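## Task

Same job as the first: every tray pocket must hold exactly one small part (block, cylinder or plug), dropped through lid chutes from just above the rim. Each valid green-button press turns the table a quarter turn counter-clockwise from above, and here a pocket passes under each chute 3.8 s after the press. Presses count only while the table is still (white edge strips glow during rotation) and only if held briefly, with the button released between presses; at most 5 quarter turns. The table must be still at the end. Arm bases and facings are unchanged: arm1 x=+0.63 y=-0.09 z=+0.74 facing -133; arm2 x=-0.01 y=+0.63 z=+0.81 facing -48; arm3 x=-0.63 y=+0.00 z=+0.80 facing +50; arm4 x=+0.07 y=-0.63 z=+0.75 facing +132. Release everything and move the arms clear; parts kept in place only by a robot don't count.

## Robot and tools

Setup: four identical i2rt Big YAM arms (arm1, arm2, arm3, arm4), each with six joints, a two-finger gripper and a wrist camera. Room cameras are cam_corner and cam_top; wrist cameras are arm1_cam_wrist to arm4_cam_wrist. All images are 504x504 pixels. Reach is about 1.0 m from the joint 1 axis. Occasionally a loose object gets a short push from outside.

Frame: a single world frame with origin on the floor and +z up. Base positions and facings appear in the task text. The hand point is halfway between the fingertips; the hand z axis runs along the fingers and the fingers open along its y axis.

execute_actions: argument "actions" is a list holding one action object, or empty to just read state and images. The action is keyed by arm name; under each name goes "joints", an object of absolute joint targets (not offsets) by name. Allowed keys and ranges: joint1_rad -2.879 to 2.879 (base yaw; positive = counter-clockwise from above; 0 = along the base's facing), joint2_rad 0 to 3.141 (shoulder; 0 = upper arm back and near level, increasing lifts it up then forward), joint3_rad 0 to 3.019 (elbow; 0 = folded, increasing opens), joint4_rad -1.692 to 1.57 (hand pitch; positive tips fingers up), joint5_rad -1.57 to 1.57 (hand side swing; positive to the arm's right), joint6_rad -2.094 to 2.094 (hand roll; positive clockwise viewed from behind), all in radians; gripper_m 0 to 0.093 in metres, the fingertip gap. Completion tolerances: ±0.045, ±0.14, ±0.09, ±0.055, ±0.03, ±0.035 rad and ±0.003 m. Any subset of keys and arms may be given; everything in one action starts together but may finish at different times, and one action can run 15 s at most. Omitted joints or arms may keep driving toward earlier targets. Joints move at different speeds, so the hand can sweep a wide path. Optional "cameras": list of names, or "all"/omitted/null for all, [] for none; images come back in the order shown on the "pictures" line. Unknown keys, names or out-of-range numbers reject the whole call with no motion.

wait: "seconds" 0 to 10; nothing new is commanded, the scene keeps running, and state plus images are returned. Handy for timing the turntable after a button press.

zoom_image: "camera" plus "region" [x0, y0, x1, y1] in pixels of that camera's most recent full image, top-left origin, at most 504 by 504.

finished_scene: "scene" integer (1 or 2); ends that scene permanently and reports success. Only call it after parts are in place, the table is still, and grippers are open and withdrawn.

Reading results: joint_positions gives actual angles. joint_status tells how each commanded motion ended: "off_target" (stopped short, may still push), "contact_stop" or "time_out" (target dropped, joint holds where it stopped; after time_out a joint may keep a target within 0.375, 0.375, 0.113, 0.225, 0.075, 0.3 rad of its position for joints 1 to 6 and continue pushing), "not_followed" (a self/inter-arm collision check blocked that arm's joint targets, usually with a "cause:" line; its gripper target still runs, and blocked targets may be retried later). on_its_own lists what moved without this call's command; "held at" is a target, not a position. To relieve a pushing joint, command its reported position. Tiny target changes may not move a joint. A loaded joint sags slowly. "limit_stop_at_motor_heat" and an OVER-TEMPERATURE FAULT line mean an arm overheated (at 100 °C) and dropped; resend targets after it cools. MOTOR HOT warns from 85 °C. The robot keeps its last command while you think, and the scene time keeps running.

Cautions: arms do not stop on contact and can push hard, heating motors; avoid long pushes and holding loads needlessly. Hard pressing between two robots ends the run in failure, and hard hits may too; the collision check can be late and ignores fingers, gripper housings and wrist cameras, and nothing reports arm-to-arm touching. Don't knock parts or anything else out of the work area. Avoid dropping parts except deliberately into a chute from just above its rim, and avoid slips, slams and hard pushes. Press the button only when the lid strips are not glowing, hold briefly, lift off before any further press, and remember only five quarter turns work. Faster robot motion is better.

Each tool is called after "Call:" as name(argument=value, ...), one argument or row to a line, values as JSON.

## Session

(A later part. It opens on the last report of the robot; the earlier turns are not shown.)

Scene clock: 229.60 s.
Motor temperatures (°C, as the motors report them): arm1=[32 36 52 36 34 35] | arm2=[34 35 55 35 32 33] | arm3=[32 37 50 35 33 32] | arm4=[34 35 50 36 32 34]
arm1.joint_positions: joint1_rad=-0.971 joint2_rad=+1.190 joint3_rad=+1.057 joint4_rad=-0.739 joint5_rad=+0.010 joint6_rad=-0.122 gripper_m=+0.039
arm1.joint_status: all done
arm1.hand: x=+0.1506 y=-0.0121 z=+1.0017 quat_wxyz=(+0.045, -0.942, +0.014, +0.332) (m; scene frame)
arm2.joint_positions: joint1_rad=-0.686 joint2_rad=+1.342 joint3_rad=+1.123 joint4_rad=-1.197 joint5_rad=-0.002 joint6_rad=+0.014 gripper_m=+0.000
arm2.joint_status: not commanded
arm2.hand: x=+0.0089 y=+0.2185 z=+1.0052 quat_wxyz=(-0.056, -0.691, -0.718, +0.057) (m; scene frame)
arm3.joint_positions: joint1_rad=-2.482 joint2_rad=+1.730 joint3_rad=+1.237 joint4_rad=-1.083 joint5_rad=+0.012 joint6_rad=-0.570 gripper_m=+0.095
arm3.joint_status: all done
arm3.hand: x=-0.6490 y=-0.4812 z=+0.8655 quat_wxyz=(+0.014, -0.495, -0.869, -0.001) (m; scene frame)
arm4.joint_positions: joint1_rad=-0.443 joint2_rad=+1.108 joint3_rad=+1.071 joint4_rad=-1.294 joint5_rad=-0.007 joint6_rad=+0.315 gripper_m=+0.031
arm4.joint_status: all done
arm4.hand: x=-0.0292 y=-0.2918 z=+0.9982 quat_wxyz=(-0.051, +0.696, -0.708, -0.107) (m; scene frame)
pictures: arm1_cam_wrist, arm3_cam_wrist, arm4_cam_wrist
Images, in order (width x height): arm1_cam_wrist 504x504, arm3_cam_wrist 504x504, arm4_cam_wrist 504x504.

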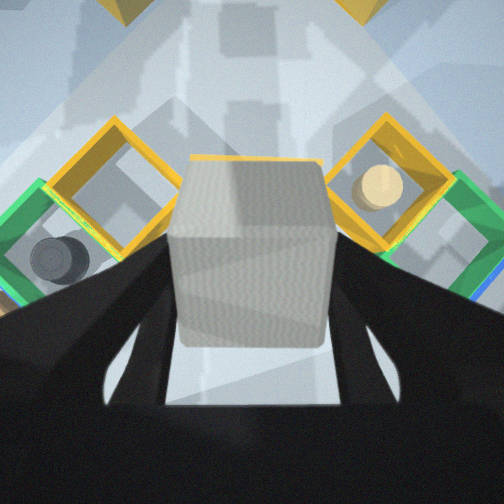

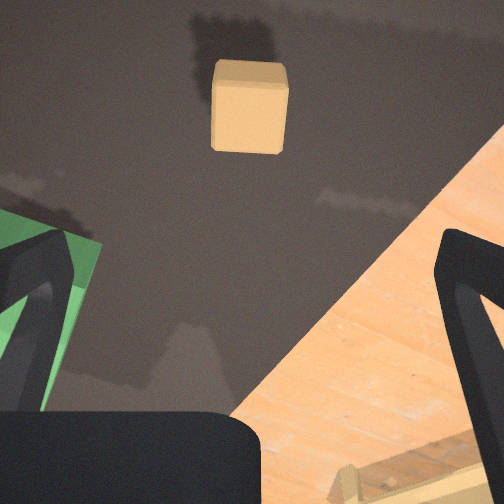

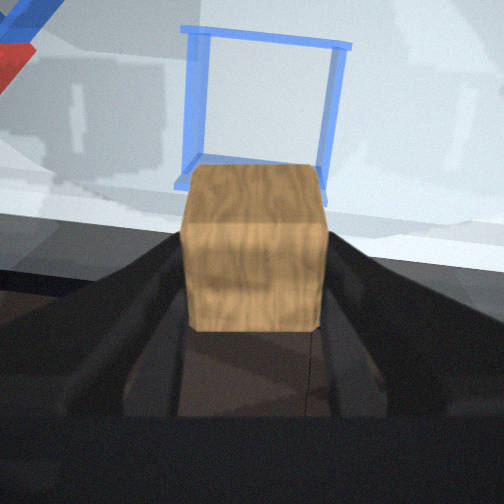

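Call:
execute_actions(
  actions=[],
)

Scene clock: 253.93 s.
Motor temperatures (°C, as the motors report them): arm1=[32 36 54 36 34 35] | arm2=[34 35 55 35 32 33] | arm3=[32 39 48 35 33 32] | arm4=[34 35 52 36 32 34]
arm1.joint_positions: joint1_rad=-0.971 joint2_rad=+1.190 joint3_rad=+1.057 joint4_rad=-0.739 joint5_rad=+0.010 joint6_rad=-0.122 gripper_m=+0.039
arm1.joint_status: all done
arm1.hand: x=+0.1506 y=-0.0121 z=+1.0017 quat_wxyz=(+0.045, -0.942, +0.014, +0.332) (m; scene frame)
arm2.joint_positions: joint1_rad=-0.686 joint2_rad=+1.342 joint3_rad=+1.123 joint4_rad=-1.197 joint5_rad=-0.002 joint6_rad=+0.014 gripper_m=+0.000
arm2.joint_status: not commanded
arm2.hand: x=+0.0089 y=+0.2185 z=+1.0052 quat_wxyz=(-0.056, -0.691, -0.718, +0.057) (m; scene frame)
arm3.joint_positions: joint1_rad=-2.482 joint2_rad=+1.730 joint3_rad=+1.237 joint4_rad=-1.083 joint5_rad=+0.012 joint6_rad=-0.570 gripper_m=+0.095
arm3.joint_status: all done
arm3.hand: x=-0.6490 y=-0.4812 z=+0.8655 quat_wxyz=(+0.014, -0.495, -0.869, -0.001) (m; scene frame)
arm4.joint_positions: joint1_rad=-0.443 joint2_rad=+1.108 joint3_rad=+1.071 joint4_rad=-1.294 joint5_rad=-0.007 joint6_rad=+0.315 gripper_m=+0.031
arm4.joint_status: all done
arm4.hand: x=-0.0292 y=-0.2918 z=+0.9982 quat_wxyz=(-0.051, +0.696, -0.708, -0.107) (m; scene frame)
pictures: arm1_cam_wrist, arm2_cam_wrist, arm3_cam_wrist, arm4_cam_wrist, cam_corner, cam_top
Images, in order (width x height): arm1_cam_wrist 504x504, arm2_cam_wrist 504x504, arm3_cam_wrist 504x504, arm4_cam_wrist 504x504, cam_corner 504x504, cam_top 504x504.

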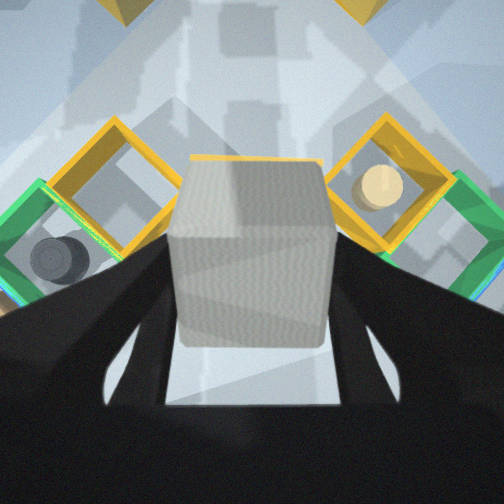

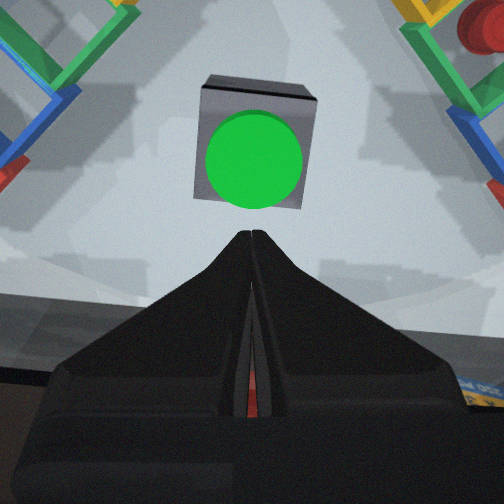

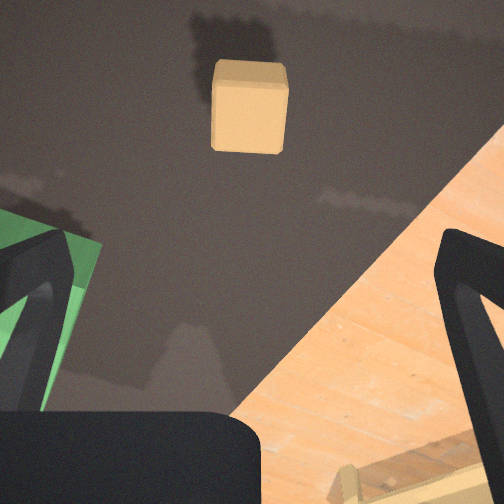

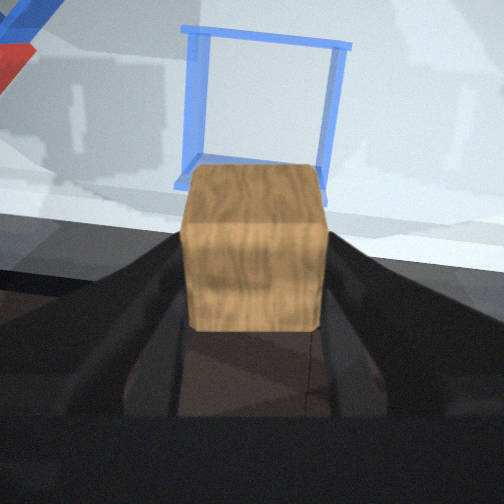

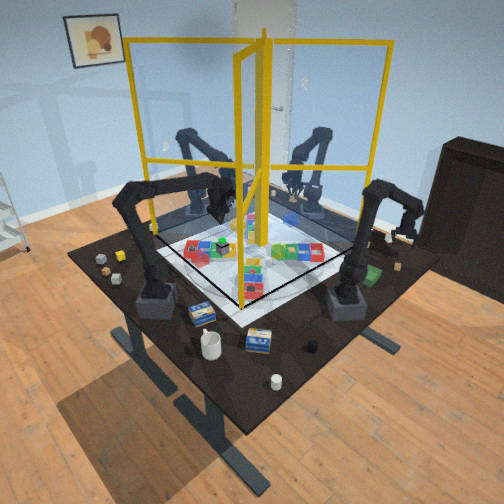

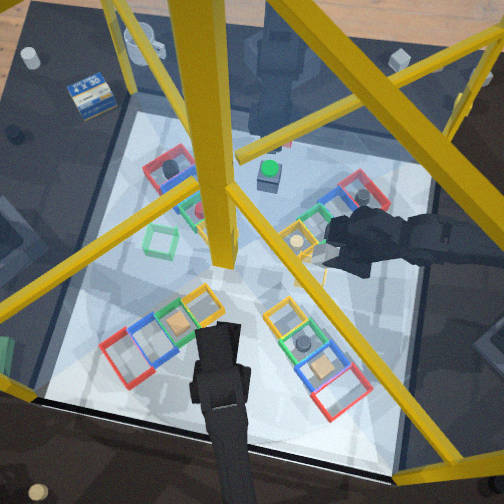

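Call:
execute_actions(
  actions=[
    {"arm1":{"joints":{"joint2_rad":1.33,"joint3_rad":1.09}},"arm4":{"joints":{"joint2_rad":1.30,"joint6_rad":0.40,"joint1_rad":-0.46}},"arm3":{"joints":{"gripper_m":0.065}}},
  ],
  cameras=["arm1_cam_wrist","arm3_cam_wrist","arm4_cam_wrist","cam_top"],
)

Scene clock: 259.77 s.
Motor temperatures (°C, as the motors report them): arm1=[32 36 54 36 34 35] | arm2=[34 35 55 35 32 33] | arm3=[32 39 48 35 33 32] | arm4=[34 35 53 36 32 34]
arm1.joint_positions: joint1_rad=-0.971 joint2_rad=+1.338 joint3_rad=+1.057 joint4_rad=-0.738 joint5_rad=+0.010 joint6_rad=-0.122 gripper_m=+0.039
arm1.joint_status: all done
arm1.hand: x=+0.1364 y=-0.0106 z=+0.9325 quat_wxyz=(+0.036, -0.964, +0.013, +0.263) (m; scene frame)
arm2.joint_positions: joint1_rad=-0.686 joint2_rad=+1.342 joint3_rad=+1.123 joint4_rad=-1.197 joint5_rad=-0.002 joint6_rad=+0.014 gripper_m=+0.000
arm2.joint_status: not commanded
arm2.hand: x=+0.0089 y=+0.2185 z=+1.0052 quat_wxyz=(-0.056, -0.691, -0.718, +0.057) (m; scene frame)
arm3.joint_positions: joint1_rad=-2.482 joint2_rad=+1.730 joint3_rad=+1.237 joint4_rad=-1.083 joint5_rad=+0.012 joint6_rad=-0.571 gripper_m=+0.065
arm3.joint_status: all done
arm3.hand: x=-0.6490 y=-0.4812 z=+0.8655 quat_wxyz=(+0.014, -0.495, -0.869, -0.001) (m; scene frame)
arm4.joint_positions: joint1_rad=-0.446 joint2_rad=+1.320 joint3_rad=+1.071 joint4_rad=-1.294 joint5_rad=-0.007 joint6_rad=+0.385 gripper_m=+0.031
arm4.joint_status: all done
arm4.hand: x=-0.0333 y=-0.2753 z=+0.9257 quat_wxyz=(-0.002, +0.674, -0.738, -0.014) (m; scene frame)
pictures: arm1_cam_wrist, arm3_cam_wrist, arm4_cam_wrist, cam_top
Images, in order (width x height): arm1_cam_wrist 504x504, arm3_cam_wrist 504x504, arm4_cam_wrist 504x504, cam_top 504x504.

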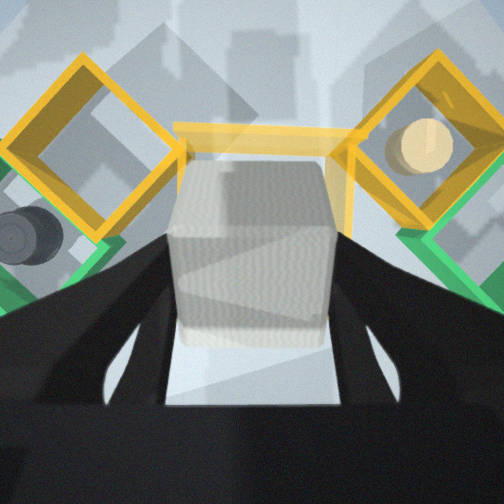

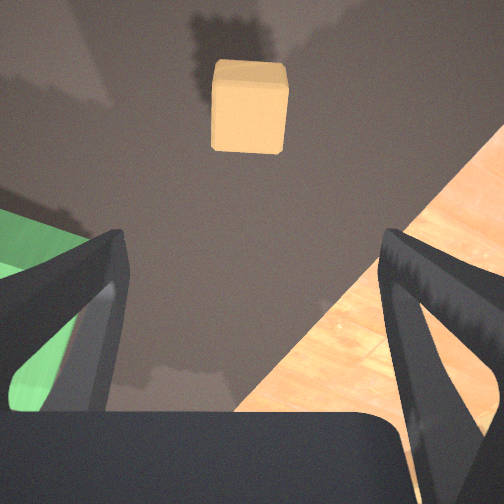

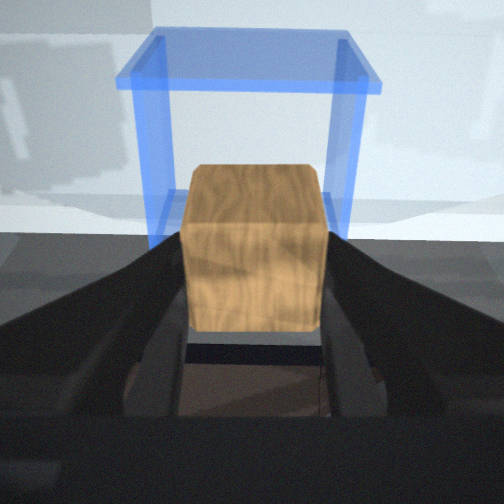

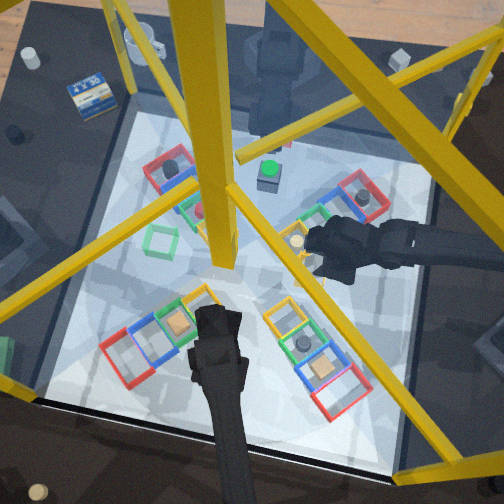

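Call:
execute_actions(
  actions=[
    {"arm1":{"joints":{"joint2_rad":1.39,"joint3_rad":1.115}},"arm3":{"joints":{"joint2_rad":1.85,"joint3_rad":1.20,"joint4_rad":-0.93}}},
  ],
  cameras=["arm1_cam_wrist","arm3_cam_wrist","cam_corner"],
)

Scene clock: 295.63 s.
Motor temperatures (°C, as the motors report them): arm1=[32 36 53 36 34 35] | arm2=[34 35 55 35 32 33] | arm3=[32 40 48 35 33 32] | arm4=[34 36 53 36 32 34]
arm1.joint_positions: joint1_rad=-0.971 joint2_rad=+1.376 joint3_rad=+1.061 joint4_rad=-0.738 joint5_rad=+0.010 joint6_rad=-0.122 gripper_m=+0.039
arm1.joint_status: all done
arm1.hand: x=+0.1331 y=-0.0102 z=+0.9163 quat_wxyz=(+0.034, -0.968, +0.013, +0.246) (m; scene frame)
arm2.joint_positions: joint1_rad=-0.686 joint2_rad=+1.342 joint3_rad=+1.123 joint4_rad=-1.197 joint5_rad=-0.002 joint6_rad=+0.014 gripper_m=+0.000
arm2.joint_status: not commanded
arm2.hand: x=+0.0089 y=+0.2185 z=+1.0052 quat_wxyz=(-0.056, -0.691, -0.718, +0.057) (m; scene frame)
arm3.joint_positions: joint1_rad=-2.482 joint2_rad=+1.860 joint3_rad=+1.193 joint4_rad=-0.945 joint5_rad=+0.012 joint6_rad=-0.571 gripper_m=+0.065
arm3.joint_status: all done
arm3.hand: x=-0.6500 y=-0.4808 z=+0.7906 quat_wxyz=(+0.023, -0.495, -0.868, -0.017) (m; scene frame)
arm4.joint_positions: joint1_rad=-0.446 joint2_rad=+1.320 joint3_rad=+1.071 joint4_rad=-1.294 joint5_rad=-0.007 joint6_rad=+0.385 gripper_m=+0.031
arm4.joint_status: not commanded
arm4.hand: x=-0.0333 y=-0.2753 z=+0.9257 quat_wxyz=(-0.002, +0.674, -0.738, -0.014) (m; scene frame)
pictures: arm1_cam_wrist, arm3_cam_wrist, cam_corner
Images, in order (width x height): arm1_cam_wrist 504x504, arm3_cam_wrist 504x504, cam_corner 504x504.

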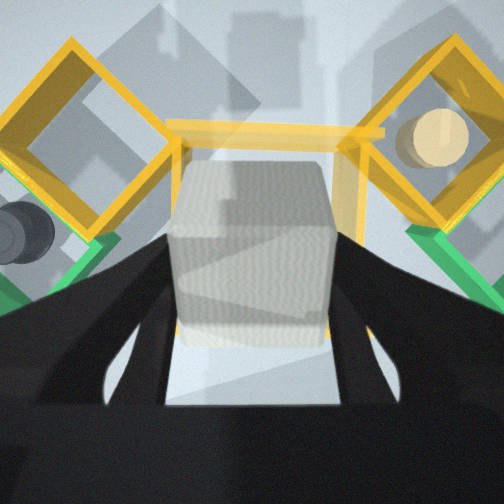

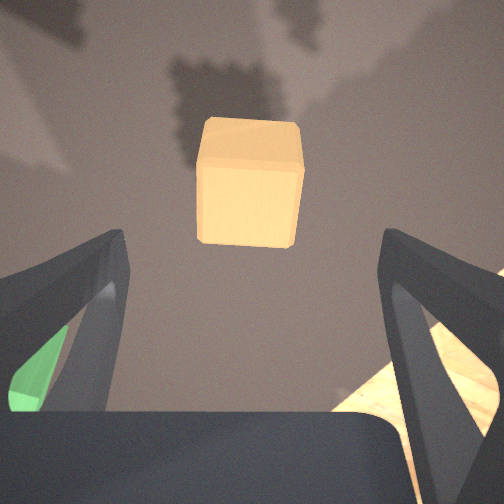

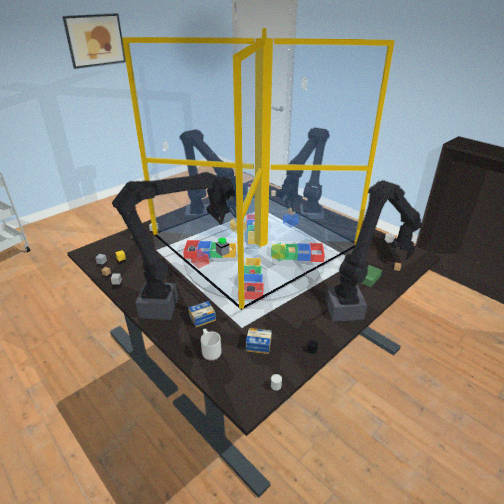

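Call:
execute_actions(
  actions=[
    {"arm1":{"joints":{"joint2_rad":1.42,"joint3_rad":1.135}},"arm3":{"joints":{"joint2_rad":1.935,"joint4_rad":-0.89}}},
  ],
  cameras=["arm1_cam_wrist","arm3_cam_wrist"],
)

Scene clock: 304.07 s.
Motor temperatures (°C, as the motors report them): arm1=[32 36 54 36 34 35] | arm2=[34 35 55 35 32 33] | arm3=[32 40 47 35 33 32] | arm4=[34 36 53 36 32 34]
arm1.joint_positions: joint1_rad=-0.971 joint2_rad=+1.400 joint3_rad=+1.081 joint4_rad=-0.738 joint5_rad=+0.010 joint6_rad=-0.122 gripper_m=+0.039
arm1.joint_status: all done
arm1.hand: x=+0.1255 y=-0.0092 z=+0.9138 quat_wxyz=(+0.034, -0.969, +0.013, +0.244) (m; scene frame)
arm2.joint_positions: joint1_rad=-0.686 joint2_rad=+1.342 joint3_rad=+1.123 joint4_rad=-1.197 joint5_rad=-0.002 joint6_rad=+0.014 gripper_m=+0.000
arm2.joint_status: not commanded
arm2.hand: x=+0.0089 y=+0.2185 z=+1.0052 quat_wxyz=(-0.056, -0.691, -0.718, +0.057) (m; scene frame)
arm3.joint_positions: joint1_rad=-2.482 joint2_rad=+1.933 joint3_rad=+1.193 joint4_rad=-0.905 joint5_rad=+0.012 joint6_rad=-0.571 gripper_m=+0.065
arm3.joint_status: all done
arm3.hand: x=-0.6504 y=-0.4791 z=+0.7564 quat_wxyz=(+0.030, -0.495, -0.868, -0.032) (m; scene frame)
arm4.joint_positions: joint1_rad=-0.446 joint2_rad=+1.320 joint3_rad=+1.071 joint4_rad=-1.294 joint5_rad=-0.007 joint6_rad=+0.385 gripper_m=+0.031
arm4.joint_status: not commanded
arm4.hand: x=-0.0333 y=-0.2753 z=+0.9257 quat_wxyz=(-0.002, +0.674, -0.738, -0.014) (m; scene frame)
pictures: arm1_cam_wrist, arm3_cam_wrist
Images, in order (width x height): arm1_cam_wrist 504x504, arm3_cam_wrist 504x504.

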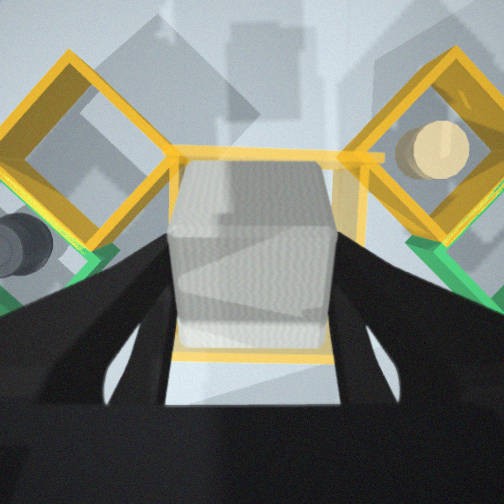

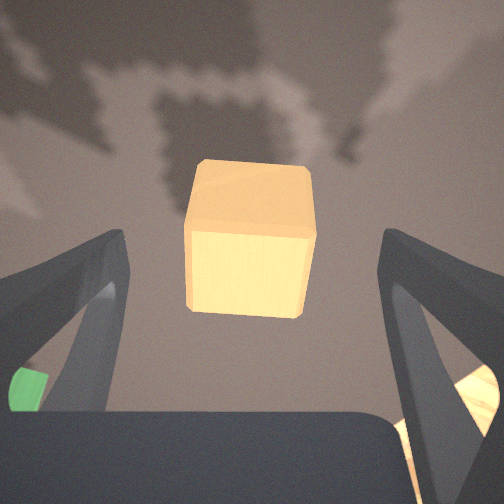

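Call:
execute_actions(
  actions=[
    {"arm2":{"joints":{"joint2_rad":1.39}},"arm3":{"joints":{"gripper_m":0.015}}},
  ],
  cameras=["arm2_cam_wrist","arm3_cam_wrist","cam_top"],
)

Scene clock: 321.03 s.
Motor temperatures (°C, as the motors report them): arm1=[32 36 55 36 34 35] | arm2=[34 35 55 35 32 33] | arm3=[32 40 46 35 33 32] | arm4=[34 36 53 36 32 34]
arm1.joint_positions: joint1_rad=-0.971 joint2_rad=+1.400 joint3_rad=+1.081 joint4_rad=-0.738 joint5_rad=+0.010 joint6_rad=-0.122 gripper_m=+0.039
arm1.joint_status: not commanded
arm1.hand: x=+0.1255 y=-0.0092 z=+0.9138 quat_wxyz=(+0.034, -0.969, +0.013, +0.244) (m; scene frame)
arm2.joint_positions: joint1_rad=-0.686 joint2_rad=+1.385 joint3_rad=+1.123 joint4_rad=-1.197 joint5_rad=-0.002 joint6_rad=+0.014 gripper_m=+0.000
arm2.joint_status: all done
arm2.hand: x=+0.0089 y=+0.2162 z=+0.9882 quat_wxyz=(-0.041, -0.693, -0.719, +0.042) (m; scene frame)
arm3.joint_positions: joint1_rad=-2.482 joint2_rad=+1.933 joint3_rad=+1.193 joint4_rad=-0.905 joint5_rad=+0.012 joint6_rad=-0.571 gripper_m=+0.030
arm3.joint_status: gripper_m off_target (ended at +0.030, target +0.015)
arm3.hand: x=-0.6504 y=-0.4791 z=+0.7564 quat_wxyz=(+0.030, -0.494, -0.868, -0.032) (m; scene frame)
arm4.joint_positions: joint1_rad=-0.446 joint2_rad=+1.320 joint3_rad=+1.071 joint4_rad=-1.294 joint5_rad=-0.007 joint6_rad=+0.385 gripper_m=+0.031
arm4.joint_status: not commanded
arm4.hand: x=-0.0333 y=-0.2753 z=+0.9257 quat_wxyz=(-0.002, +0.674, -0.738, -0.014) (m; scene frame)
pictures: arm2_cam_wrist, arm3_cam_wrist, cam_top
Images, in order (width x height): arm2_cam_wrist 504x504, arm3_cam_wrist 504x504, cam_top 504x504.

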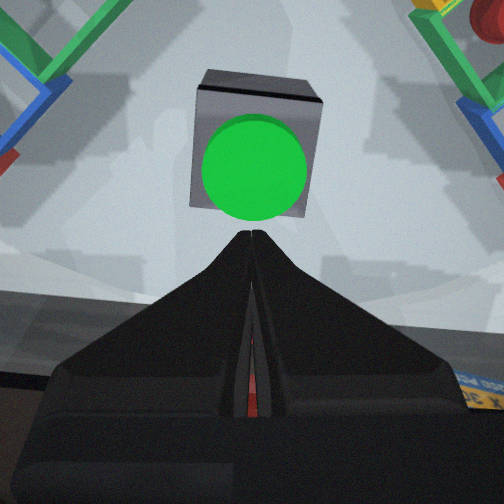

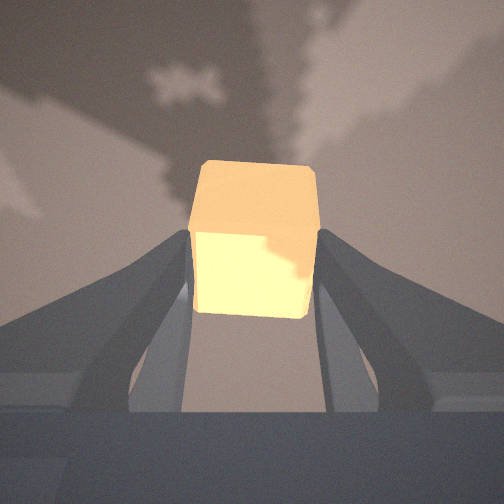

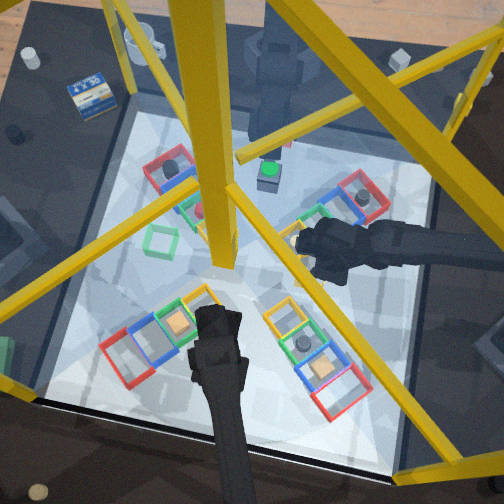

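Call:
execute_actions(
  actions=[
    {"arm2":{"joints":{"joint2_rad":1.63}}},
  ],
  cameras=[],
)

Call:
execute_actions(
  actions=[
    {"arm2":{"joints":{"joint2_rad":1.35}}},
  ],
  cameras=[],
)

Call:
wait(
  seconds=1.7,
)

Call:
execute_actions(
  actions=[
    {"arm1":{"joints":{"gripper_m":0.06}},"arm4":{"joints":{"gripper_m":0.05}}},
  ],
  cameras=["arm1_cam_wrist","arm4_cam_wrist","cam_top"],
)

Scene clock: 331.60 s.
Motor temperatures (°C, as the motors report them): arm1=[32 36 56 36 34 35] | arm2=[34 36 55 35 32 33] | arm3=[32 40 46 35 33 32] | arm4=[34 36 54 36 32 34]
arm1.joint_positions: joint1_rad=-0.971 joint2_rad=+1.400 joint3_rad=+1.081 joint4_rad=-0.738 joint5_rad=+0.010 joint6_rad=-0.122 gripper_m=+0.039
arm1.joint_status: not commanded
arm1.hand: x=+0.1255 y=-0.0092 z=+0.9138 quat_wxyz=(+0.034, -0.969, +0.013, +0.244) (m; scene frame)
arm2.joint_positions: joint1_rad=-0.686 joint2_rad=+1.597 joint3_rad=+1.145 joint4_rad=-1.194 joint5_rad=-0.002 joint6_rad=+0.014 gripper_m=+0.000
arm2.joint_status: all done
arm2.hand: x=+0.0088 y=+0.2063 z=+0.9117 quat_wxyz=(+0.028, -0.694, -0.719, -0.022) (m; scene frame)
arm3.joint_positions: joint1_rad=-2.482 joint2_rad=+1.933 joint3_rad=+1.193 joint4_rad=-0.905 joint5_rad=+0.012 joint6_rad=-0.571 gripper_m=+0.030
arm3.joint_status: not commanded
arm3.hand: x=-0.6504 y=-0.4791 z=+0.7564 quat_wxyz=(+0.030, -0.494, -0.868, -0.032) (m; scene frame)
arm4.joint_positions: joint1_rad=-0.446 joint2_rad=+1.320 joint3_rad=+1.071 joint4_rad=-1.294 joint5_rad=-0.007 joint6_rad=+0.385 gripper_m=+0.031
arm4.joint_status: not commanded
arm4.hand: x=-0.0333 y=-0.2753 z=+0.9257 quat_wxyz=(-0.002, +0.674, -0.738, -0.014) (m; scene frame)
pictures: none
No camera images: the call's "cameras" was empty. Leave "cameras" out to get every camera's image.

Scene clock: 332.83 s.
Motor temperatures (°C, as the motors report them): arm1=[32 36 56 36 34 35] | arm2=[34 36 55 35 32 33] | arm3=[32 40 46 35 33 32] | arm4=[34 36 54 36 32 34]
arm1.joint_positions: joint1_rad=-0.971 joint2_rad=+1.400 joint3_rad=+1.081 joint4_rad=-0.738 joint5_rad=+0.010 joint6_rad=-0.122 gripper_m=+0.039
arm1.joint_status: not commanded
arm1.hand: x=+0.1255 y=-0.0092 z=+0.9138 quat_wxyz=(+0.034, -0.969, +0.013, +0.244) (m; scene frame)
arm2.joint_positions: joint1_rad=-0.686 joint2_rad=+1.342 joint3_rad=+1.123 joint4_rad=-1.194 joint5_rad=-0.002 joint6_rad=+0.014 gripper_m=+0.000
arm2.joint_status: all done
arm2.hand: x=+0.0089 y=+0.2181 z=+1.0050 quat_wxyz=(-0.057, -0.691, -0.718, +0.057) (m; scene frame)
arm3.joint_positions: joint1_rad=-2.482 joint2_rad=+1.933 joint3_rad=+1.193 joint4_rad=-0.905 joint5_rad=+0.012 joint6_rad=-0.571 gripper_m=+0.030
arm3.joint_status: not commanded
arm3.hand: x=-0.6504 y=-0.4791 z=+0.7564 quat_wxyz=(+0.030, -0.494, -0.868, -0.032) (m; scene frame)
arm4.joint_positions: joint1_rad=-0.446 joint2_rad=+1.320 joint3_rad=+1.071 joint4_rad=-1.294 joint5_rad=-0.007 joint6_rad=+0.385 gripper_m=+0.031
arm4.joint_status: not commanded
arm4.hand: x=-0.0333 y=-0.2753 z=+0.9257 quat_wxyz=(-0.002, +0.674, -0.738, -0.014) (m; scene frame)
pictures: none
No camera images: the call's "cameras" was empty. Leave "cameras" out to get every camera's image.

Scene clock: 334.53 s.
Motor temperatures (°C, as the motors report them): arm1=[32 36 56 36 34 35] | arm2=[34 36 55 35 32 33] | arm3=[32 40 46 35 33 32] | arm4=[34 36 54 36 32 34]
arm1.joint_positions: joint1_rad=-0.971 joint2_rad=+1.400 joint3_rad=+1.081 joint4_rad=-0.738 joint5_rad=+0.010 joint6_rad=-0.122 gripper_m=+0.039
arm1.joint_status: not commanded
arm1.hand: x=+0.1255 y=-0.0092 z=+0.9138 quat_wxyz=(+0.034, -0.969, +0.013, +0.244) (m; scene frame)
arm2.joint_positions: joint1_rad=-0.686 joint2_rad=+1.342 joint3_rad=+1.123 joint4_rad=-1.194 joint5_rad=-0.002 joint6_rad=+0.014 gripper_m=+0.000
arm2.joint_status: all done
arm2.hand: x=+0.0089 y=+0.2181 z=+1.0050 quat_wxyz=(-0.057, -0.691, -0.718, +0.057) (m; scene frame)
arm3.joint_positions: joint1_rad=-2.482 joint2_rad=+1.933 joint3_rad=+1.193 joint4_rad=-0.905 joint5_rad=+0.012 joint6_rad=-0.571 gripper_m=+0.030
arm3.joint_status: not commanded
arm3.hand: x=-0.6504 y=-0.4791 z=+0.7564 quat_wxyz=(+0.030, -0.494, -0.868, -0.032) (m; scene frame)
arm4.joint_positions: joint1_rad=-0.446 joint2_rad=+1.320 joint3_rad=+1.071 joint4_rad=-1.294 joint5_rad=-0.007 joint6_rad=+0.385 gripper_m=+0.031
arm4.joint_status: not commanded
arm4.hand: x=-0.0333 y=-0.2753 z=+0.9257 quat_wxyz=(-0.002, +0.674, -0.738, -0.014) (m; scene frame)
wait: 1.70 s; at rest by 0.27 s
pictures: arm1_cam_wrist, arm2_cam_wrist, arm3_cam_wrist, arm4_cam_wrist, cam_corner, cam_top
Images, in order (width x height): arm1_cam_wrist 504x504, arm2_cam_wrist 504x504, arm3_cam_wrist 504x504, arm4_cam_wrist 504x504, cam_corner 504x504, cam_top 504x504.

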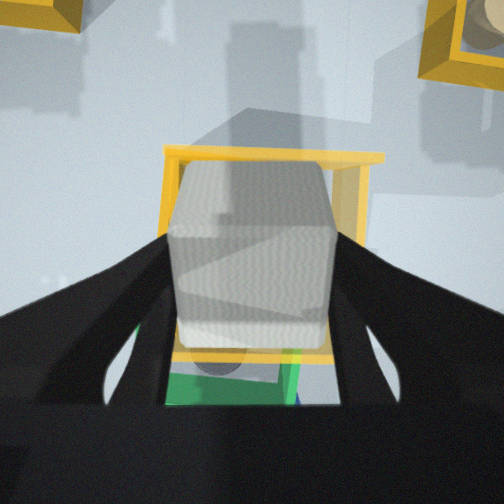

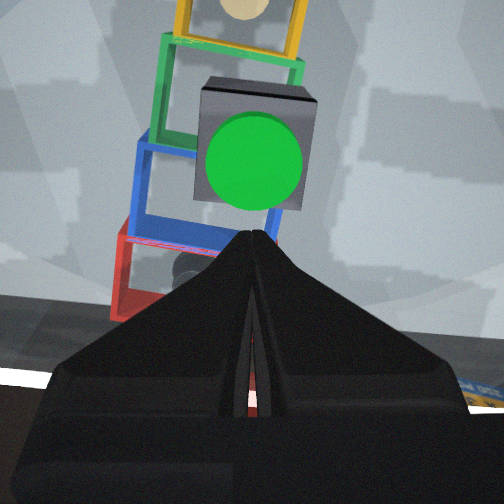

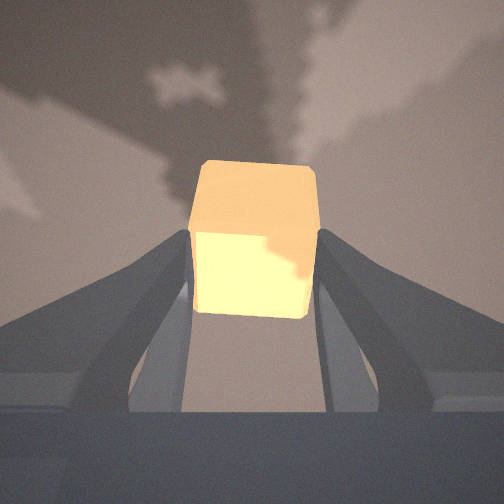

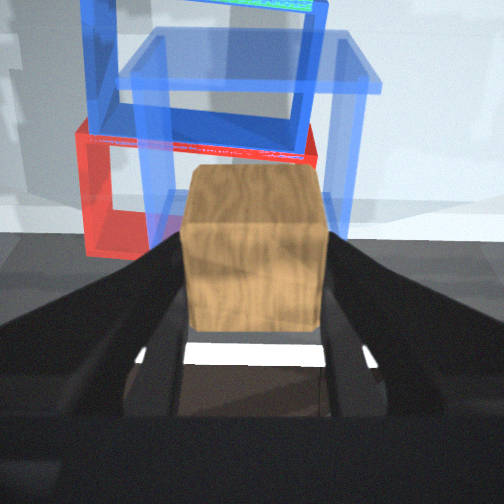

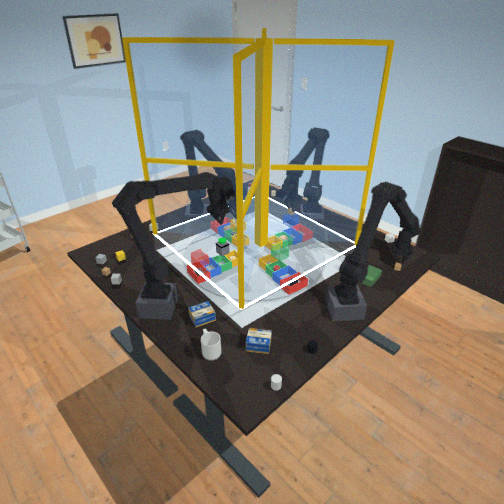

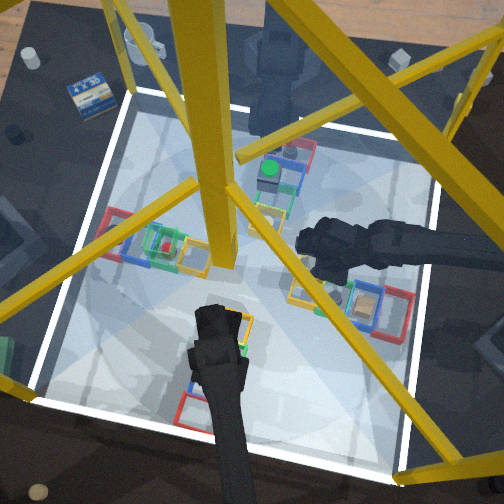

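Scene clock: 335.10 s.
Motor temperatures (°C, as the motors report them): arm1=[32 36 56 36 34 35] | arm2=[34 36 55 35 32 33] | arm3=[32 40 46 35 33 32] | arm4=[34 36 54 36 32 34]
arm1.joint_positions: joint1_rad=-0.971 joint2_rad=+1.400 joint3_rad=+1.082 joint4_rad=-0.738 joint5_rad=+0.010 joint6_rad=-0.122 gripper_m=+0.060
arm1.joint_status: all done
arm1.hand: x=+0.1250 y=-0.0091 z=+0.9145 quat_wxyz=(+0.034, -0.969, +0.013, +0.245) (m; scene frame)
arm2.joint_positions: joint1_rad=-0.686 joint2_rad=+1.342 joint3_rad=+1.123 joint4_rad=-1.194 joint5_rad=-0.002 joint6_rad=+0.014 gripper_m=+0.000
arm2.joint_status: not commanded
arm2.hand: x=+0.0089 y=+0.2181 z=+1.0050 quat_wxyz=(-0.057, -0.691, -0.718, +0.057) (m; scene frame)
arm3.joint_positions: joint1_rad=-2.482 joint2_rad=+1.933 joint3_rad=+1.193 joint4_rad=-0.905 joint5_rad=+0.012 joint6_rad=-0.571 gripper_m=+0.030
arm3.joint_status: not commanded
arm3.hand: x=-0.6504 y=-0.4791 z=+0.7564 quat_wxyz=(+0.030, -0.494, -0.868, -0.032) (m; scene frame)
arm4.joint_positions: joint1_rad=-0.446 joint2_rad=+1.320 joint3_rad=+1.071 joint4_rad=-1.294 joint5_rad=-0.007 joint6_rad=+0.385 gripper_m=+0.050
arm4.joint_status: all done
arm4.hand: x=-0.0333 y=-0.2753 z=+0.9257 quat_wxyz=(-0.002, +0.674, -0.738, -0.014) (m; scene frame)
pictures: arm1_cam_wrist, arm4_cam_wrist, cam_top
Images, in order (width x height): arm1_cam_wrist 504x504, arm4_cam_wrist 504x504, cam_top 504x504.

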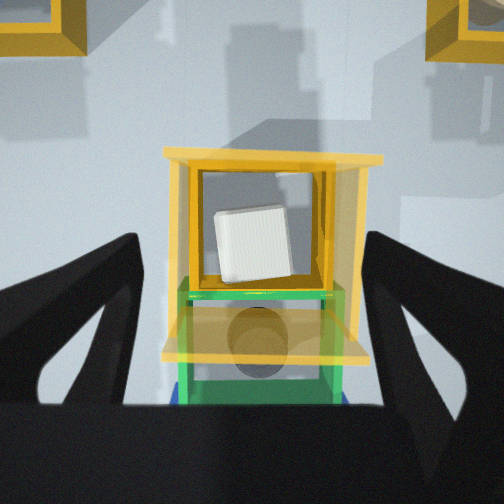

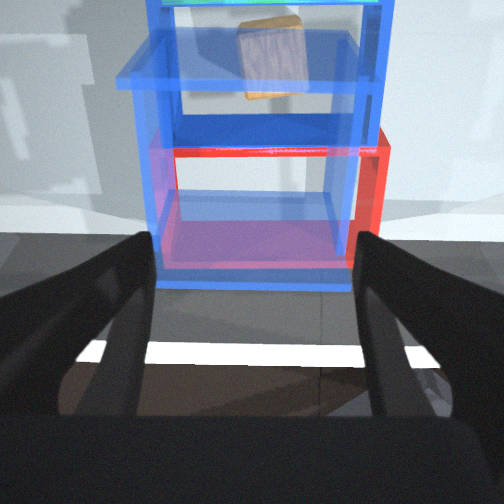

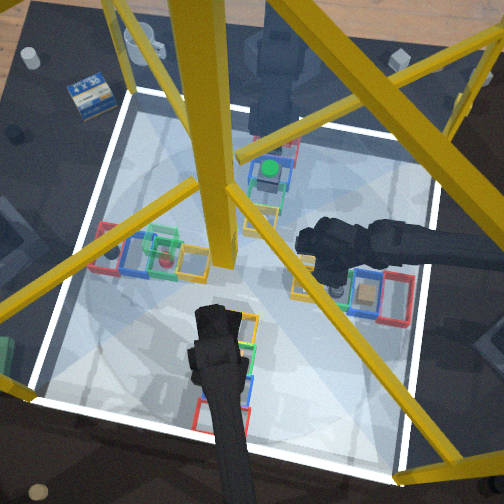

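Call:
execute_actions(
  actions=[
    {"arm1":{"joints":{"joint2_rad":0.9}},"arm4":{"joints":{"joint2_rad":1.0}},"arm3":{"joints":{"joint2_rad":1.4}},"arm2":{"joints":{"joint2_rad":1.0,"joint3_rad":1.0,"joint4_rad":-1.5}}},
  ],
  cameras=[],
)

Call:
execute_actions(
  actions=[
    {"arm1":{"joints":{"joint2_rad":0.7,"joint3_rad":0.85,"joint4_rad":-1.68}},"arm4":{"joints":{"joint3_rad":0.95,"joint4_rad":-1.5}},"arm3":{"joints":{"joint2_rad":1.0,"joint3_rad":0.95,"joint4_rad":-1.5}},"arm2":{"joints":{"joint1_rad":0.85}}},
  ],
  cameras=["arm2_cam_wrist","arm3_cam_wrist","cam_top"],
)

Scene clock: 346.13 s.
Motor temperatures (°C, as the motors report them): arm1=[32 36 56 36 34 35] | arm2=[34 35 55 35 32 33] | arm3=[32 40 46 35 33 32] | arm4=[34 36 54 36 32 34]
arm1.joint_positions: joint1_rad=-0.971 joint2_rad=+0.892 joint3_rad=+1.110 joint4_rad=-0.735 joint5_rad=+0.010 joint6_rad=-0.122 gripper_m=+0.060
arm1.joint_status: all done
arm1.hand: x=+0.2052 y=-0.0187 z=+1.1630 quat_wxyz=(+0.067, -0.868, +0.014, +0.492) (m; scene frame)
arm2.joint_positions: joint1_rad=-0.686 joint2_rad=+0.995 joint3_rad=+0.991 joint4_rad=-1.490 joint5_rad=-0.002 joint6_rad=+0.014 gripper_m=+0.000
arm2.joint_status: all done
arm2.hand: x=+0.0021 y=+0.3583 z=+1.0540 quat_wxyz=(-0.028, -0.693, -0.720, +0.030) (m; scene frame)
arm3.joint_positions: joint1_rad=-2.482 joint2_rad=+1.391 joint3_rad=+1.190 joint4_rad=-0.904 joint5_rad=+0.012 joint6_rad=-0.571 gripper_m=+0.030
arm3.joint_status: all done
arm3.hand: x=-0.6479 y=-0.5041 z=+1.0173 quat_wxyz=(-0.094, -0.482, -0.847, +0.205) (m; scene frame)
arm4.joint_positions: joint1_rad=-0.446 joint2_rad=+0.992 joint3_rad=+1.071 joint4_rad=-1.294 joint5_rad=-0.007 joint6_rad=+0.385 gripper_m=+0.050
arm4.joint_status: all done
arm4.hand: x=-0.0238 y=-0.3064 z=+1.0356 quat_wxyz=(-0.072, +0.664, -0.727, -0.161) (m; scene frame)
pictures: none
No camera images: the call's "cameras" was empty. Leave "cameras" out to get every camera's image.

Scene clock: 347.90 s.
Motor temperatures (°C, as the motors report them): arm1=[32 36 55 36 34 35] | arm2=[34 35 55 35 32 33] | arm3=[32 40 46 35 33 32] | arm4=[34 36 53 36 32 34]
arm1.joint_positions: joint1_rad=-0.971 joint2_rad=+0.694 joint3_rad=+0.859 joint4_rad=-1.664 joint5_rad=+0.010 joint6_rad=-0.122 gripper_m=+0.060
arm1.joint_status: all done
arm1.hand: x=+0.4604 y=-0.0573 z=+0.9803 quat_wxyz=(+0.005, -1.000, +0.011, +0.028) (m; scene frame)
arm2.joint_positions: joint1_rad=+0.848 joint2_rad=+0.996 joint3_rad=+0.991 joint4_rad=-1.490 joint5_rad=-0.002 joint6_rad=+0.014 gripper_m=+0.000
arm2.joint_status: all done
arm2.hand: x=+0.2616 y=+0.6350 z=+1.0504 quat_wxyz=(-0.034, +0.000, -0.999, +0.001) (m; scene frame)
arm3.joint_positions: joint1_rad=-2.482 joint2_rad=+0.988 joint3_rad=+0.949 joint4_rad=-1.485 joint5_rad=+0.012 joint6_rad=-0.571 gripper_m=+0.030
arm3.joint_status: all done
arm3.hand: x=-0.6391 y=-0.2620 z=+1.0243 quat_wxyz=(+0.003, -0.495, -0.869, +0.022) (m; scene frame)
arm4.joint_positions: joint1_rad=-0.446 joint2_rad=+0.995 joint3_rad=+0.946 joint4_rad=-1.490 joint5_rad=-0.007 joint6_rad=+0.385 gripper_m=+0.050
arm4.joint_status: all done
arm4.hand: x=-0.0017 y=-0.3792 z=+0.9722 quat_wxyz=(-0.003, +0.674, -0.738, -0.015) (m; scene frame)
pictures: arm2_cam_wrist, arm3_cam_wrist, cam_top
Images, in order (width x height): arm2_cam_wrist 504x504, arm3_cam_wrist 504x504, cam_top 504x504.

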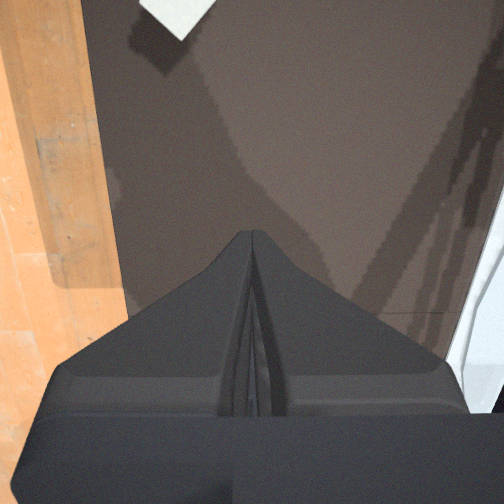

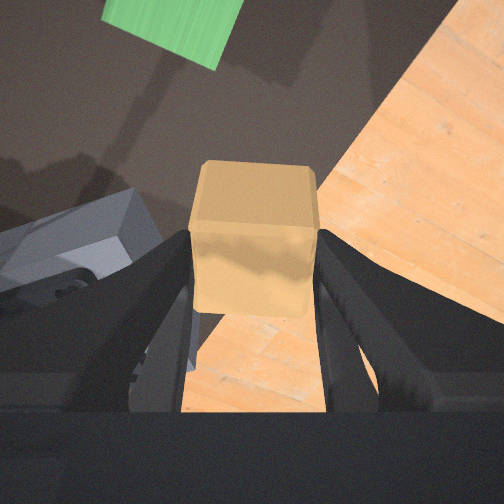

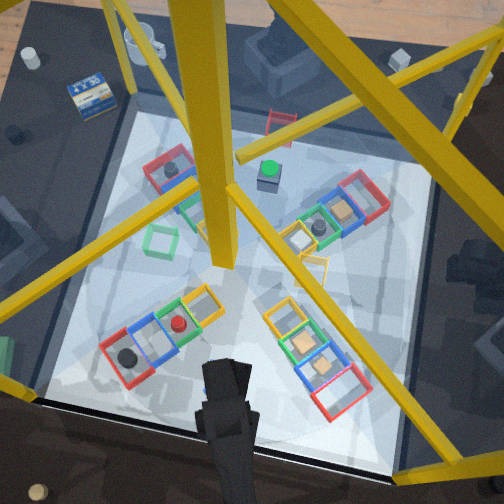

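Call:
execute_actions(
  actions=[
    {"arm1":{"joints":{"joint1_rad":0.646,"joint6_rad":0.0,"gripper_m":0.08}},"arm4":{"joints":{"joint1_rad":0.93,"joint6_rad":0.0,"gripper_m":0.08}},"arm3":{"joints":{"joint1_rad":-0.785,"joint6_rad":0.09}},"arm2":{"joints":{"joint1_rad":0.92,"joint2_rad":1.3,"joint3_rad":1.28,"joint4_rad":-1.4,"gripper_m":0.08}}},
  ],
  cameras=[],
)

Call:
execute_actions(
  actions=[
    {"arm1":{"joints":{"joint2_rad":1.5,"joint3_rad":1.37,"joint4_rad":-1.25}},"arm4":{"joints":{"joint2_rad":1.7,"joint3_rad":1.65,"joint4_rad":-1.35}},"arm3":{"joints":{"joint2_rad":1.15,"joint3_rad":1.15,"joint4_rad":-1.4}}},
  ],
)

Scene clock: 369.50 s.
Motor temperatures (°C, as the motors report them): arm1=[32 35 51 36 34 35] | arm2=[34 35 56 34 32 33] | arm3=[32 38 46 35 33 32] | arm4=[34 35 51 36 32 34]
arm1.joint_positions: joint1_rad=+0.641 joint2_rad=+0.694 joint3_rad=+0.859 joint4_rad=-1.664 joint5_rad=+0.010 joint6_rad=-0.008 gripper_m=+0.080
arm1.joint_status: all done
arm1.hand: x=+0.6073 y=-0.2510 z=+0.9843 quat_wxyz=(-0.029, -0.739, -0.672, +0.028) (m; scene frame)
arm2.joint_positions: joint1_rad=+0.919 joint2_rad=+1.303 joint3_rad=+1.237 joint4_rad=-1.406 joint5_rad=-0.002 joint6_rad=+0.014 gripper_m=+0.080
arm2.joint_status: all done
arm2.hand: x=+0.3795 y=+0.6642 z=+1.0551 quat_wxyz=(-0.046, +0.035, -0.998, -0.001) (m; scene frame)
arm3.joint_positions: joint1_rad=-0.788 joint2_rad=+0.993 joint3_rad=+0.949 joint4_rad=-1.485 joint5_rad=+0.011 joint6_rad=+0.080 gripper_m=+0.030
arm3.joint_status: all done
arm3.hand: x=-0.3644 y=+0.0217 z=+1.0227 quat_wxyz=(-0.015, +0.004, -1.000, -0.002) (m; scene frame)
arm4.joint_positions: joint1_rad=+0.922 joint2_rad=+0.995 joint3_rad=+0.946 joint4_rad=-1.490 joint5_rad=-0.007 joint6_rad=+0.014 gripper_m=+0.080
arm4.joint_status: all done
arm4.hand: x=-0.1857 y=-0.6542 z=+0.9727 quat_wxyz=(+0.005, +0.999, +0.038, -0.016) (m; scene frame)
pictures: none
No camera images: the call's "cameras" was empty. Leave "cameras" out to get every camera's image.

Scene clock: 371.03 s.
Motor temperatures (°C, as the motors report them): arm1=[32 35 51 36 34 35] | arm2=[34 35 56 35 32 33] | arm3=[32 38 47 35 33 32] | arm4=[34 36 51 36 32 34]
arm1.joint_positions: joint1_rad=+0.641 joint2_rad=+1.507 joint3_rad=+1.328 joint4_rad=-1.262 joint5_rad=+0.010 joint6_rad=-0.008 gripper_m=+0.080
arm1.joint_status: all done
arm1.hand: x=+0.5766 y=-0.5547 z=+0.9458 quat_wxyz=(-0.048, -0.739, -0.671, +0.050) (m; scene frame)
arm2.joint_positions: joint1_rad=+0.919 joint2_rad=+1.303 joint3_rad=+1.237 joint4_rad=-1.406 joint5_rad=-0.002 joint6_rad=+0.014 gripper_m=+0.080
arm2.joint_status: not commanded
arm2.hand: x=+0.3795 y=+0.6642 z=+1.0551 quat_wxyz=(-0.046, +0.035, -0.998, -0.001) (m; scene frame)
arm3.joint_positions: joint1_rad=-0.788 joint2_rad=+1.158 joint3_rad=+1.099 joint4_rad=-1.410 joint5_rad=+0.011 joint6_rad=+0.080 gripper_m=+0.030
arm3.joint_status: all done
arm3.hand: x=-0.2898 y=+0.0281 z=+1.0370 quat_wxyz=(-0.045, +0.003, -0.999, -0.004) (m; scene frame)
arm4.joint_positions: joint1_rad=+0.922 joint2_rad=+1.711 joint3_rad=+1.590 joint4_rad=-1.355 joint5_rad=-0.007 joint6_rad=+0.014 gripper_m=+0.080
arm4.joint_status: all done
arm4.hand: x=-0.4672 y=-0.6799 z=+0.9576 quat_wxyz=(+0.007, +0.998, +0.038, -0.048) (m; scene frame)
pictures: arm1_cam_wrist, arm2_cam_wrist, arm3_cam_wrist, arm4_cam_wrist, cam_corner, cam_top
Images, in order (width x height): arm1_cam_wrist 504x504, arm2_cam_wrist 504x504, arm3_cam_wrist 504x504, arm4_cam_wrist 504x504, cam_corner 504x504, cam_top 504x504.

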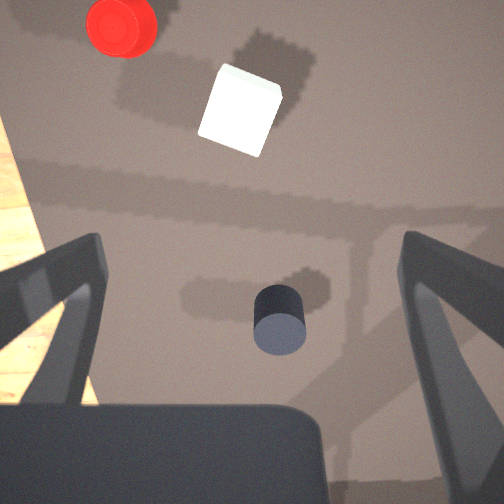

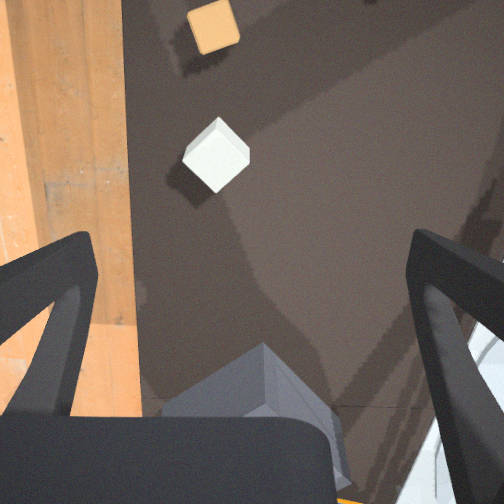

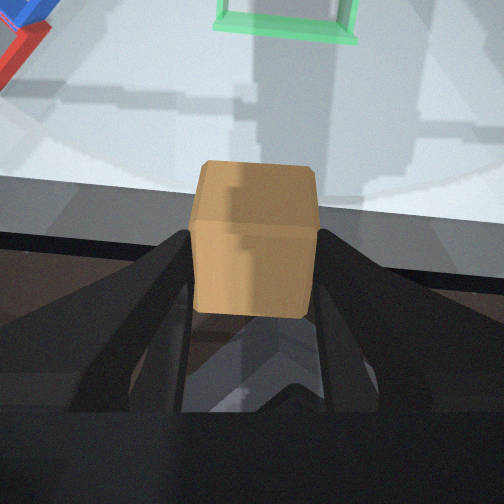

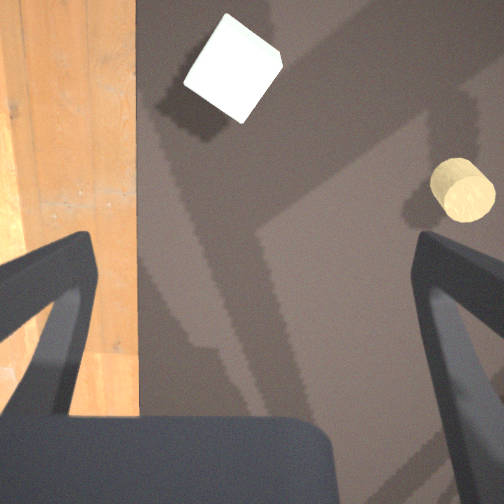

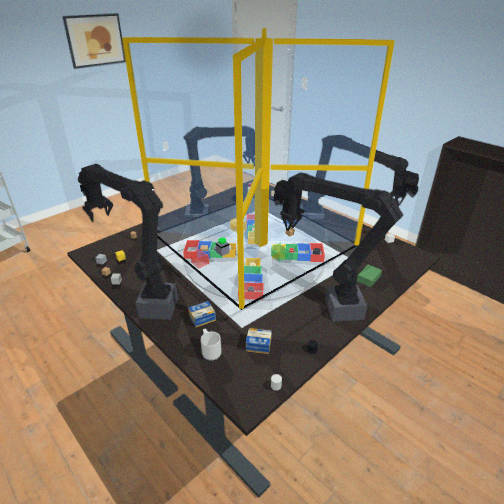

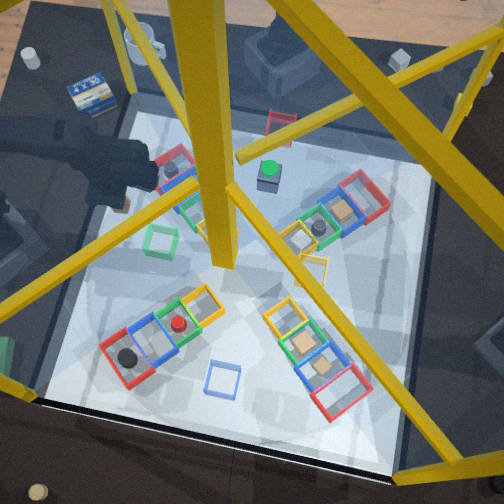

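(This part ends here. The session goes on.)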